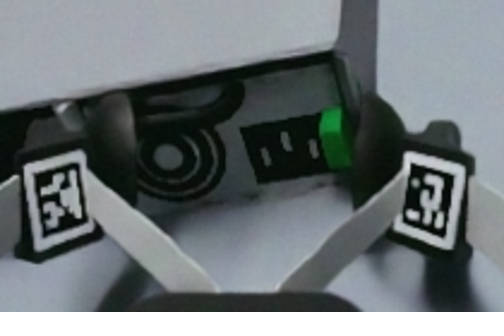

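Emit:
{"api": "execute_actions", "payload": {
  "actions": [
    {"r1":{"joints":{"arm_m":0.202,"wrist_yaw_rad":0.25},"pace":"slow"}}
  ],
  "cameras": ["r1_wrist_camera"]
}}

Emit:
{"api": "zoom_image", "payload": {
  "camera": "r1_wrist_camera",
  "region": [190, 200, 400, 330]
}}

Scene clock: 225.23 s.
r1.base_odometry: x=-0.298 y=+0.933 heading=+2.500 (m, m, rad; r1's odometry frame)
r1.turned_by_wheels: -0.001 (rad since the last result)
r1.turned_by_imu: -0.001 (rad since the last result)
r1.base_tilt: forward=+0.0 right=-0.3 (deg)
r1.lidar_m: 0.34 0.37 1.78 1.75 2.06 1.71 1.62 1.75 2.37 1.17 0.50 0.33
r1.base_status: not commanded
r1.joint_positions: lift_m=+0.709 arm_m=+0.203 wrist_yaw_rad=+0.238 wrist_pitch_rad=+0.303 wrist_roll_rad=+0.320 gripper_m=+0.050
r1.joint_status: all done
r1.on_its_own: wrist_yaw_rad is at rest, and its effort (+34) is outside its rest range (-13 to +13)
r1.motor_effort: lift_m=+17(17) arm_m=-8(9) wrist_yaw_rad=+34(35) wrist_pitch_rad=-9(10) wrist_roll_rad=+0(1) gripper_m=-8(7) wheel_0=-5(6) wheel_1=-3(3) wheel_2=-5(5) (%)
r1.hand_pose: x=+0.6625 y=-0.0201 z=+0.8014 quat_wxyz=(+0.972, +0.139, +0.167, +0.092) (m; r1's base frame)
r1.wrist_depth_mm: - - - - - - - / - - - - - - 549 / - - - 439 500 418 368 / - - 338 283 347 306 273 / - 359 257 250 256 241 223 / 1863 289 237 233 196 196 186 / 255 228 222 - 183 166 -
r2.base_odometry: x=+0.538 y=-1.576 heading=-2.467 (m, m, rad; r2's odometry frame)
r2.turned_by_wheels: +0.000 (rad since the last result)
r2.turned_by_imu: +0.000 (rad since the last result)
r2.base_tilt: forward=+0.2 right=-0.2 (deg)
r2.lidar_m: 0.40 0.41 0.89 2.36 2.44 1.14 1.07 1.15 2.46 2.39 0.57 0.43
r2.base_status: not commanded
r2.joint_positions: lift_m=+1.120 arm_m=+0.002 wrist_yaw_rad=+0.000 wrist_pitch_rad=+1.600 wrist_roll_rad=+0.012 gripper_m=+0.130
r2.joint_status: not commanded
r2.motor_effort: lift_m=+22(23) arm_m=+0(0) wrist_yaw_rad=-1(1) wrist_pitch_rad=+0(1) wrist_roll_rad=-2(4) gripper_m=-1(1) wheel_0=+3(3) wheel_1=+1(1) wheel_2=-2(3) (%)
r2.hand_pose: x=+0.1642 y=-0.0874 z=+1.0096 quat_wxyz=(+0.697, +0.004, +0.717, -0.004) (m; r2's base frame)
r2.wrist_depth_mm: 891 904 917 931 946 976 1008 / 1229 1229 1229 1255 1255 1255 1255 / 1229 1255 1229 1229 1255 1255 1255 / 1229 1229 1229 1229 1255 1281 1255 / 1229 1229 1025 1025 1255 1229 1255 / 1229 1255 1025 1025 1255 1281 1281 / 1229 1205 1255 119 1229 1281 1281
pictures: r1_wrist_camera
camera_calibration (this result's frames):
r1_wrist_camera: T_world_to_cam=[[0.102276, -0.952219, -0.287782, 0.135777], [-0.386745, 0.228477, -0.893435, 1.0227], [0.916498, 0.202675, -0.344899, -0.0983778], [0, 0, 0, 1]] pos_world=[0.471802, -0.084436, 0.918863]
Images, in order (width x height): r1_wrist_camera 616x392.

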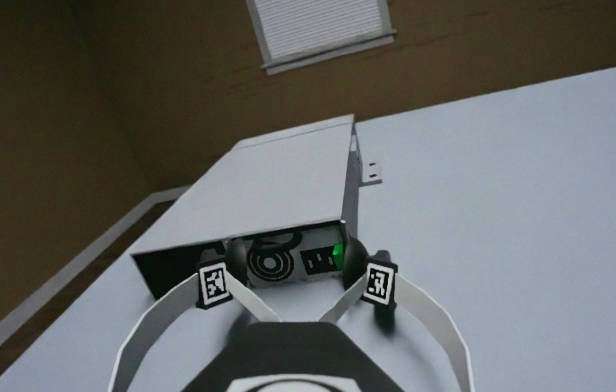

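Region (190, 200, 400, 330) of r1_wrist_camera's 616x392 image, scaled by 2.400; it fills the top 312 rows of this view, and the rest is white.

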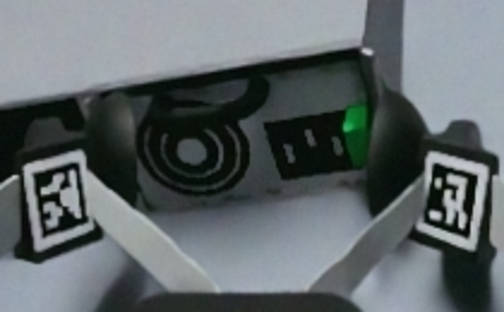

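Caught on bezel. Back 3 mm.

Emit:
{"api": "execute_actions", "payload": {
  "actions": [
    {"r1":{"joints":{"arm_m":0.197},"pace":"slow"}}
  ],
  "cameras": ["r1_wrist_camera"]
}}

Emit:
{"api": "zoom_image", "payload": {
  "camera": "r1_wrist_camera",
  "region": [190, 200, 400, 330]
}}

Scene clock: 226.07 s.
r1.base_odometry: x=-0.298 y=+0.933 heading=+2.500 (m, m, rad; r1's odometry frame)
r1.turned_by_wheels: +0.001 (rad since the last result)
r1.turned_by_imu: +0.001 (rad since the last result)
r1.base_tilt: forward=-0.1 right=-0.4 (deg)
r1.lidar_m: 0.32 0.36 1.78 1.74 2.05 1.67 1.64 1.72 2.36 1.17 0.47 0.36
r1.base_status: not commanded
r1.joint_positions: lift_m=+0.709 arm_m=+0.199 wrist_yaw_rad=+0.245 wrist_pitch_rad=+0.304 wrist_roll_rad=+0.320 gripper_m=+0.050
r1.joint_status: all done
r1.motor_effort: lift_m=+17(17) arm_m=-9(13) wrist_yaw_rad=+12(33) wrist_pitch_rad=-11(13) wrist_roll_rad=-1(2) gripper_m=-6(7) wheel_0=-3(6) wheel_1=-2(3) wheel_2=-2(5) (%)
r1.hand_pose: x=+0.6578 y=-0.0179 z=+0.8012 quat_wxyz=(+0.971, +0.138, +0.168, +0.096) (m; r1's base frame)
r1.wrist_depth_mm: - - - - - - - / - - - - - - 544 / - - - 433 469 413 364 / - - 336 282 334 303 272 / - 373 264 258 254 238 220 / 1863 289 236 233 195 196 184 / 255 228 222 - 182 163 -
r2.base_odometry: x=+0.538 y=-1.576 heading=-2.467 (m, m, rad; r2's odometry frame)
r2.turned_by_wheels: +0.000 (rad since the last result)
r2.turned_by_imu: +0.000 (rad since the last result)
r2.base_tilt: forward=+0.2 right=-0.2 (deg)
r2.lidar_m: 0.38 0.41 0.90 2.35 2.45 1.14 1.07 1.14 2.49 2.38 0.60 0.41
r2.base_status: not commanded
r2.joint_positions: lift_m=+1.120 arm_m=+0.002 wrist_yaw_rad=+0.000 wrist_pitch_rad=+1.600 wrist_roll_rad=+0.012 gripper_m=+0.130
r2.joint_status: not commanded
r2.motor_effort: lift_m=+22(23) arm_m=+0(1) wrist_yaw_rad=-1(1) wrist_pitch_rad=+0(0) wrist_roll_rad=+0(1) gripper_m=-1(1) wheel_0=+3(3) wheel_1=+1(1) wheel_2=-2(2) (%)
r2.hand_pose: x=+0.1642 y=-0.0874 z=+1.0096 quat_wxyz=(+0.697, +0.004, +0.717, -0.004) (m; r2's base frame)
r2.wrist_depth_mm: 878 891 917 931 946 976 1025 / 1205 1229 1205 1229 1255 1255 1229 / 1229 1229 1229 1255 1229 1255 1229 / 1229 1229 1255 1255 1255 1255 1229 / 1229 1255 1042 1025 1229 1255 1229 / 1255 1229 1025 1025 1229 1255 1281 / 1255 1255 1229 120 1255 1255 1255
pictures: r1_wrist_camera
camera_calibration (this result's frames):
r1_wrist_camera: T_world_to_cam=[[0.109262, -0.951476, -0.287672, 0.133594], [-0.389126, 0.225365, -0.893192, 1.02148], [0.914682, 0.209533, -0.34562, -0.092611], [0, 0, 0, 1]] pos_world=[0.467598, -0.0836901, 0.918802]
Images, in order (width x height): r1_wrist_camera 616x392.

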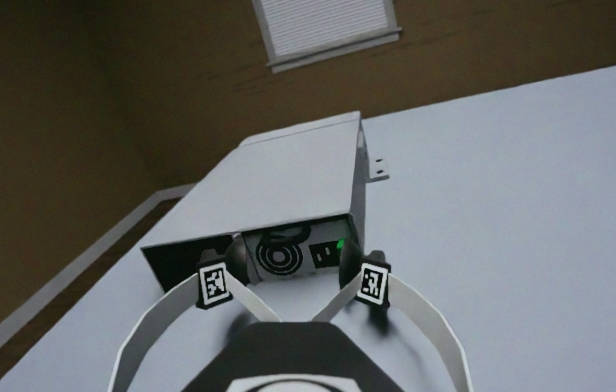

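Region (190, 200, 400, 330) of r1_wrist_camera's 616x392 image, scaled by 2.400; it fills the top 312 rows of this view, and the rest is white.

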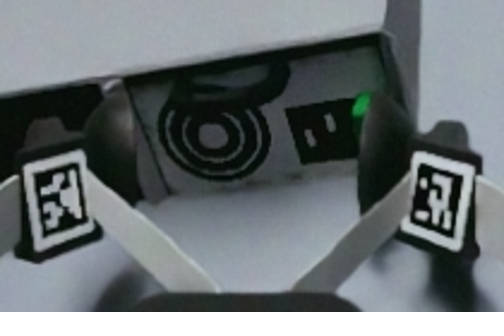

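Lever partly pushed. Close a bit and advance.

Emit:
{"api": "execute_actions", "payload": {
  "actions": [
    {"r1":{"joints":{"arm_m":0.21,"gripper_m":0.035},"pace":"slow"}}
  ],
  "cameras": ["r1_wrist_camera"]
}}

Emit:
{"api": "zoom_image", "payload": {
  "camera": "r1_wrist_camera",
  "region": [190, 200, 400, 330]
}}

Scene clock: 227.20 s.
r1.base_odometry: x=-0.298 y=+0.933 heading=+2.500 (m, m, rad; r1's odometry frame)
r1.turned_by_wheels: +0.000 (rad since the last result)
r1.turned_by_imu: +0.000 (rad since the last result)
r1.base_tilt: forward=+0.0 right=-0.3 (deg)
r1.lidar_m: 0.33 0.36 1.78 1.75 2.06 1.68 1.63 1.74 2.40 1.16 0.47 0.36
r1.base_status: not commanded
r1.joint_positions: lift_m=+0.709 arm_m=+0.208 wrist_yaw_rad=+0.243 wrist_pitch_rad=+0.306 wrist_roll_rad=+0.320 gripper_m=+0.035
r1.joint_status: all done
r1.on_its_own: wrist_yaw_rad is at rest, and its effort (+19) is outside its rest range (-13 to +13)
r1.motor_effort: lift_m=+17(17) arm_m=+11(9) wrist_yaw_rad=+19(20) wrist_pitch_rad=-19(19) wrist_roll_rad=+0(1) gripper_m=-5(5) wheel_0=-3(3) wheel_1=-2(2) wheel_2=-3(3) (%)
r1.hand_pose: x=+0.6670 y=-0.0188 z=+0.8005 quat_wxyz=(+0.971, +0.138, +0.169, +0.094) (m; r1's base frame)
r1.wrist_depth_mm: - - - - - - - / - - - - - - 535 / - - - 418 473 404 357 / - - 330 276 334 296 270 / - 355 253 243 255 235 218 / 1863 286 188 224 189 194 183 / 250 224 220 - 180 162 -
r2.base_odometry: x=+0.538 y=-1.576 heading=-2.467 (m, m, rad; r2's odometry frame)
r2.turned_by_wheels: +0.000 (rad since the last result)
r2.turned_by_imu: +0.000 (rad since the last result)
r2.base_tilt: forward=+0.1 right=-0.1 (deg)
r2.lidar_m: 0.40 0.42 0.88 2.33 2.44 1.13 1.06 1.14 2.49 2.38 0.61 0.45
r2.base_status: not commanded
r2.joint_positions: lift_m=+1.120 arm_m=+0.002 wrist_yaw_rad=+0.000 wrist_pitch_rad=+1.600 wrist_roll_rad=+0.012 gripper_m=+0.130
r2.joint_status: not commanded
r2.motor_effort: lift_m=+23(22) arm_m=+0(1) wrist_yaw_rad=-1(1) wrist_pitch_rad=+0(0) wrist_roll_rad=-2(3) gripper_m=+0(1) wheel_0=+3(3) wheel_1=+1(1) wheel_2=-2(2) (%)
r2.hand_pose: x=+0.1642 y=-0.0874 z=+1.0096 quat_wxyz=(+0.697, +0.004, +0.717, -0.004) (m; r2's base frame)
r2.wrist_depth_mm: 878 891 917 931 946 976 1008 / 1205 1229 1255 1255 1229 1255 1255 / 1229 1229 1229 1255 1255 1255 1255 / 1229 1229 1255 1229 1229 1281 1281 / 1229 1229 1025 1042 1255 1229 1255 / 1205 1229 1025 1025 1255 1255 1255 / 1205 1229 1229 120 1255 1255 1281
pictures: r1_wrist_camera
camera_calibration (this result's frames):
r1_wrist_camera: T_world_to_cam=[[0.10591, -0.951931, -0.287419, 0.133605], [-0.390729, 0.225955, -0.892342, 1.02503], [0.914393, 0.206811, -0.348016, -0.0990514], [0, 0, 0, 1]] pos_world=[0.476932, -0.0839439, 0.918609]
Images, in order (width x height): r1_wrist_camera 616x392.

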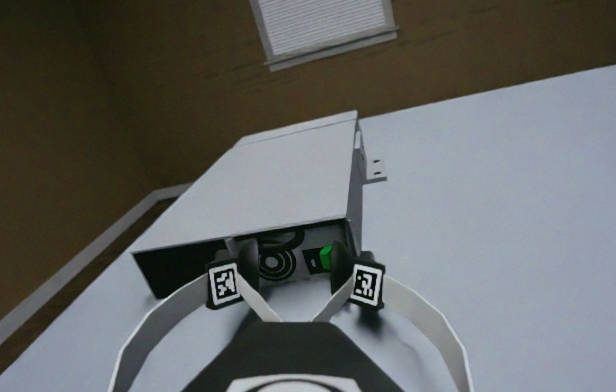

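Region (190, 200, 400, 330) of r1_wrist_camera's 616x392 image, scaled by 2.400; it fills the top 312 rows of this view, and the rest is white.

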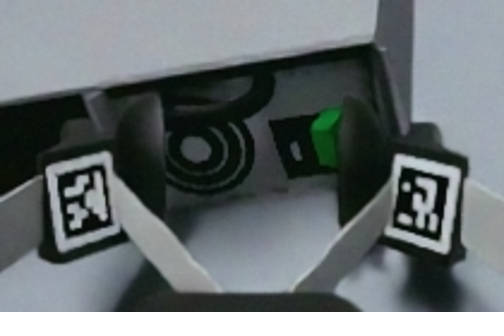

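Emit:
{"api": "execute_actions", "payload": {
  "actions": [
    {"r1":{"joints":{"arm_m":0.22,"gripper_m":0.04,"lift_m":0.713},"pace":"slow"}}
  ],
  "cameras": ["r1_wrist_camera"]
}}

Emit:
{"api": "zoom_image", "payload": {
  "camera": "r1_wrist_camera",
  "region": [190, 200, 400, 330]
}}

Scene clock: 228.30 s.
r1.base_odometry: x=-0.297 y=+0.933 heading=+2.500 (m, m, rad; r1's odometry frame)
r1.turned_by_wheels: +0.000 (rad since the last result)
r1.turned_by_imu: +0.000 (rad since the last result)
r1.base_tilt: forward=-0.1 right=-0.3 (deg)
r1.lidar_m: 0.35 0.38 1.76 1.75 2.05 1.68 1.61 1.71 2.41 1.17 0.49 0.37
r1.base_status: not commanded
r1.joint_positions: lift_m=+0.713 arm_m=+0.217 wrist_yaw_rad=+0.239 wrist_pitch_rad=+0.313 wrist_roll_rad=+0.321 gripper_m=+0.040
r1.joint_status: all done
r1.on_its_own: wrist_yaw_rad is at rest, and its effort (+30) is outside its rest range (-13 to +13); wrist_pitch_rad is at rest, and its effort (-37) is outside its rest range (-23 to +23)
r1.motor_effort: lift_m=+23(25) arm_m=+17(17) wrist_yaw_rad=+30(30) wrist_pitch_rad=-37(38) wrist_roll_rad=-1(3) gripper_m=+0(6) wheel_0=-3(3) wheel_1=-1(2) wheel_2=-10(10) (%)
r1.hand_pose: x=+0.6752 y=-0.0199 z=+0.8021 quat_wxyz=(+0.971, +0.138, +0.172, +0.092) (m; r1's base frame)
r1.wrist_depth_mm: - - - - - - - / - - - - - - 521 / - - - 413 459 399 351 / - - 324 273 336 294 270 / - 345 248 236 260 235 217 / 1808 281 234 219 193 193 183 / 250 224 220 - 181 163 -
r2.base_odometry: x=+0.538 y=-1.576 heading=-2.467 (m, m, rad; r2's odometry frame)
r2.turned_by_wheels: +0.000 (rad since the last result)
r2.turned_by_imu: +0.000 (rad since the last result)
r2.base_tilt: forward=+0.2 right=-0.2 (deg)
r2.lidar_m: 0.38 0.41 0.87 2.35 2.44 1.15 1.07 1.15 2.47 2.39 0.59 0.41
r2.base_status: not commanded
r2.joint_positions: lift_m=+1.120 arm_m=+0.002 wrist_yaw_rad=+0.000 wrist_pitch_rad=+1.600 wrist_roll_rad=+0.012 gripper_m=+0.130
r2.joint_status: not commanded
r2.motor_effort: lift_m=+23(22) arm_m=-1(0) wrist_yaw_rad=-1(1) wrist_pitch_rad=-1(0) wrist_roll_rad=-1(2) gripper_m=-2(1) wheel_0=+3(3) wheel_1=+1(1) wheel_2=-2(2) (%)
r2.hand_pose: x=+0.1642 y=-0.0874 z=+1.0096 quat_wxyz=(+0.697, +0.004, +0.717, -0.004) (m; r2's base frame)
r2.wrist_depth_mm: 878 891 917 917 946 976 1008 / 1255 1229 1229 1255 1255 1255 1255 / 1229 1229 1229 1255 1229 1255 1255 / 1205 1255 1255 1255 1255 1281 1255 / 1229 1229 1042 1025 1255 1255 1255 / 1229 1229 1025 1025 1255 1281 1281 / 1229 1255 1255 120 1255 1255 1255
pictures: r1_wrist_camera
camera_calibration (this result's frames):
r1_wrist_camera: T_world_to_cam=[[0.100513, -0.952611, -0.287105, 0.135505], [-0.396071, 0.226405, -0.88987, 1.03155], [0.912702, 0.203158, -0.354544, -0.0994637], [0, 0, 0, 1]] pos_world=[0.485726, -0.0842577, 0.921584]
Images, in order (width x height): r1_wrist_camera 616x392.

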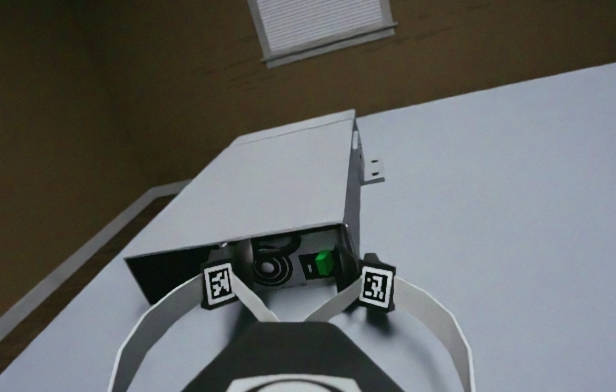

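Region (190, 200, 400, 330) of r1_wrist_camera's 616x392 image, scaled by 2.400; it fills the top 312 rows of this view, and the rest is white.

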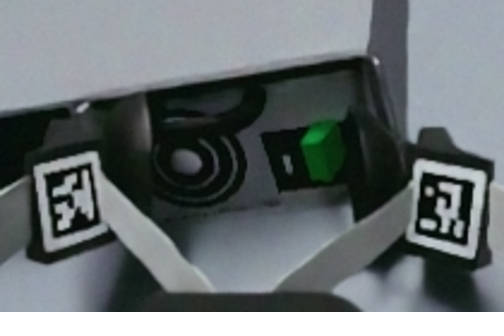

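Right pad is deep now. Squeeze.

Emit:
{"api": "execute_actions", "payload": {
  "actions": [
    {"r1":{"joints":{"arm_m":0.228,"gripper_m":0.005,"lift_m":0.708},"pace":"slow"}}
  ],
  "cameras": ["r1_wrist_camera"]
}}

Emit:
{"api": "zoom_image", "payload": {
  "camera": "r1_wrist_camera",
  "region": [190, 200, 400, 330]
}}

Scene clock: 230.03 s.
r1.base_odometry: x=-0.297 y=+0.933 heading=+2.500 (m, m, rad; r1's odometry frame)
r1.turned_by_wheels: +0.000 (rad since the last result)
r1.turned_by_imu: +0.007 (rad since the last result)
r1.base_tilt: forward=+0.0 right=-0.3 (deg)
r1.lidar_m: 0.34 0.38 1.77 1.74 2.07 1.68 1.63 1.75 2.43 1.14 0.49 0.35
r1.base_status: not commanded
r1.joint_positions: lift_m=+0.708 arm_m=+0.225 wrist_yaw_rad=+0.239 wrist_pitch_rad=+0.311 wrist_roll_rad=+0.321 gripper_m=+0.005
r1.joint_status: all done
r1.on_its_own: wrist_yaw_rad is at rest, and its effort (+31) is outside its rest range (-13 to +13); wrist_pitch_rad is at rest, and its effort (-33) is outside its rest range (-23 to +23)
r1.motor_effort: lift_m=+17(22) arm_m=+15(21) wrist_yaw_rad=+31(41) wrist_pitch_rad=-33(38) wrist_roll_rad=-3(3) gripper_m=-18(20) wheel_0=-1(3) wheel_1=+0(2) wheel_2=-12(16) (%)
r1.hand_pose: x=+0.6837 y=-0.0200 z=+0.7982 quat_wxyz=(+0.971, +0.138, +0.171, +0.092) (m; r1's base frame)
r1.wrist_depth_mm: - - - - - - - / - - - - - - 521 / - - - 399 442 394 345 / - - 315 267 319 290 264 / - 336 239 227 244 229 214 / 1863 256 187 225 187 182 181 / 246 219 215 - 178 162 -
r2.base_odometry: x=+0.538 y=-1.576 heading=-2.467 (m, m, rad; r2's odometry frame)
r2.turned_by_wheels: +0.000 (rad since the last result)
r2.turned_by_imu: +0.000 (rad since the last result)
r2.base_tilt: forward=+0.2 right=-0.2 (deg)
r2.lidar_m: 0.39 0.40 0.89 2.36 2.44 1.14 1.05 1.15 2.44 2.37 0.60 0.43
r2.base_status: not commanded
r2.joint_positions: lift_m=+1.120 arm_m=+0.002 wrist_yaw_rad=+0.000 wrist_pitch_rad=+1.600 wrist_roll_rad=+0.012 gripper_m=+0.130
r2.joint_status: not commanded
r2.motor_effort: lift_m=+23(22) arm_m=+0(0) wrist_yaw_rad=-1(1) wrist_pitch_rad=+0(0) wrist_roll_rad=-2(1) gripper_m=+0(1) wheel_0=+3(3) wheel_1=+0(1) wheel_2=-2(3) (%)
r2.hand_pose: x=+0.1642 y=-0.0874 z=+1.0096 quat_wxyz=(+0.697, +0.004, +0.717, -0.004) (m; r2's base frame)
r2.wrist_depth_mm: 891 904 917 931 946 976 1008 / 1229 1229 1229 1229 1229 1255 1281 / 1229 1229 1229 1255 1229 1255 1281 / 1229 1255 1229 1255 1255 1255 1255 / 1255 1255 1008 1025 1229 1255 1255 / 1229 1255 1025 1042 1255 1255 1255 / 1229 1229 1229 120 1255 1281 1281
pictures: r1_wrist_camera
camera_calibration (this result's frames):
r1_wrist_camera: T_world_to_cam=[[0.100541, -0.952524, -0.287384, 0.13362], [-0.39419, 0.227074, -0.890534, 1.03075], [0.913513, 0.202819, -0.352645, -0.110706], [0, 0, 0, 1]] pos_world=[0.49401, -0.0843281, 0.917282]
Images, in order (width x height): r1_wrist_camera 616x392.

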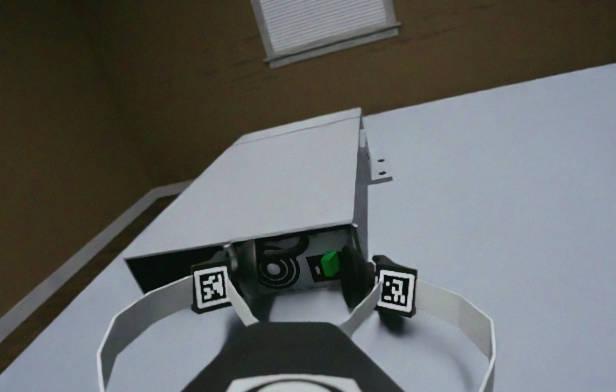

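Region (190, 200, 400, 330) of r1_wrist_camera's 616x392 image, scaled by 2.400; it fills the top 312 rows of this view, and the rest is white.

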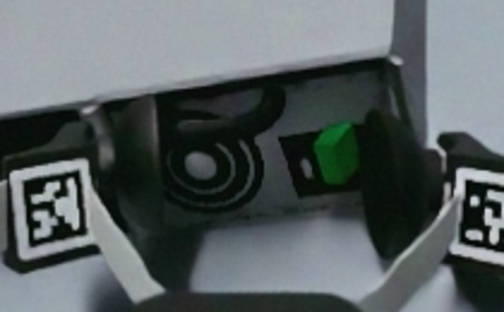

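Emit:
{"api": "execute_actions", "payload": {
  "actions": [
    {"r1":{"joints":{"arm_m":0.241,"gripper_m":-0.038,"lift_m":0.703,"wrist_yaw_rad":0.215},"pace":"slow"}}
  ],
  "cameras": ["r1_wrist_camera"]
}}

Emit:
{"api": "zoom_image", "payload": {
  "camera": "r1_wrist_camera",
  "region": [190, 200, 400, 330]
}}

Scene clock: 231.73 s.
r1.base_odometry: x=-0.297 y=+0.933 heading=+2.499 (m, m, rad; r1's odometry frame)
r1.turned_by_wheels: +0.000 (rad since the last result)
r1.turned_by_imu: +0.014 (rad since the last result)
r1.base_tilt: forward=-0.1 right=-0.3 (deg)
r1.lidar_m: 0.30 0.38 1.75 1.74 2.08 1.66 1.62 1.75 2.41 1.08 0.48 0.37
r1.base_status: not commanded
r1.joint_positions: lift_m=+0.703 arm_m=+0.238 wrist_yaw_rad=+0.202 wrist_pitch_rad=+0.310 wrist_roll_rad=+0.319 gripper_m=-0.037
r1.joint_status: all done
r1.on_its_own: wrist_yaw_rad is at rest, and its effort (+33) is outside its rest range (-13 to +13); wrist_pitch_rad is at rest, and its effort (-28) is outside its rest range (-23 to +23)
r1.motor_effort: lift_m=+16(17) arm_m=+14(20) wrist_yaw_rad=+33(47) wrist_pitch_rad=-28(33) wrist_roll_rad=+1(0) gripper_m=-27(28) wheel_0=-4(4) wheel_1=-1(4) wheel_2=-12(16) (%)
r1.hand_pose: x=+0.6961 y=-0.0304 z=+0.7936 quat_wxyz=(+0.973, +0.141, +0.167, +0.074) (m; r1's base frame)
r1.wrist_depth_mm: - - - - - - - / - - - - - - 512 / - - - 389 442 384 340 / - - 304 256 309 283 259 / - 297 225 216 236 224 208 / 1808 163 194 220 179 172 175 / 236 216 208 - 172 157 -
r2.base_odometry: x=+0.538 y=-1.576 heading=-2.467 (m, m, rad; r2's odometry frame)
r2.turned_by_wheels: +0.000 (rad since the last result)
r2.turned_by_imu: +0.000 (rad since the last result)
r2.base_tilt: forward=+0.1 right=-0.2 (deg)
r2.lidar_m: 0.39 0.40 0.88 2.35 2.44 1.14 1.07 1.14 2.47 2.39 0.59 0.44
r2.base_status: not commanded
r2.joint_positions: lift_m=+1.120 arm_m=+0.002 wrist_yaw_rad=+0.000 wrist_pitch_rad=+1.600 wrist_roll_rad=+0.012 gripper_m=+0.130
r2.joint_status: not commanded
r2.motor_effort: lift_m=+23(23) arm_m=+0(0) wrist_yaw_rad=-1(1) wrist_pitch_rad=+0(0) wrist_roll_rad=+0(2) gripper_m=+0(1) wheel_0=+3(3) wheel_1=+1(1) wheel_2=-2(2) (%)
r2.hand_pose: x=+0.1642 y=-0.0874 z=+1.0096 quat_wxyz=(+0.697, +0.004, +0.717, -0.004) (m; r2's base frame)
r2.wrist_depth_mm: 891 891 904 931 946 976 1008 / 1229 1255 1229 1255 1229 1229 1255 / 1229 1229 1255 1205 1281 1229 1255 / 1229 1255 1229 1255 1255 1255 1255 / 1229 1255 1025 1025 1255 1255 1255 / 1229 1229 1025 1025 1255 1255 1255 / 1255 1229 1229 119 1255 1255 1281
pictures: r1_wrist_camera
camera_calibration (this result's frames):
r1_wrist_camera: T_world_to_cam=[[0.0668834, -0.955763, -0.286431, 0.143759], [-0.384088, 0.240288, -0.891481, 1.02807], [0.920871, 0.16964, -0.351026, -0.128943], [0, 0, 0, 1]] pos_world=[0.503995, -0.0877596, 0.912419]
Images, in order (width x height): r1_wrist_camera 616x392.

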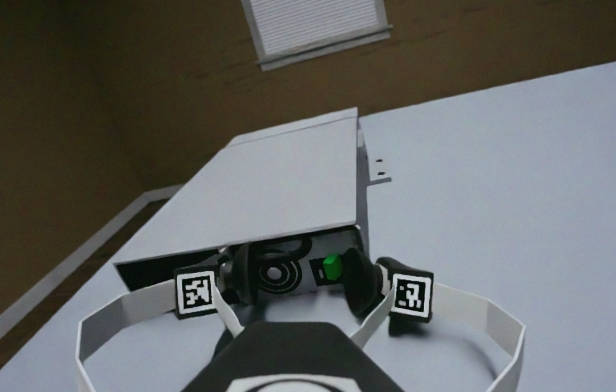

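Region (190, 200, 400, 330) of r1_wrist_camera's 616x392 image, scaled by 2.400; it fills the top 312 rows of this view, and the rest is white.

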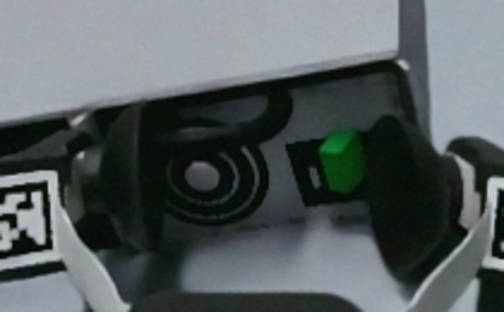

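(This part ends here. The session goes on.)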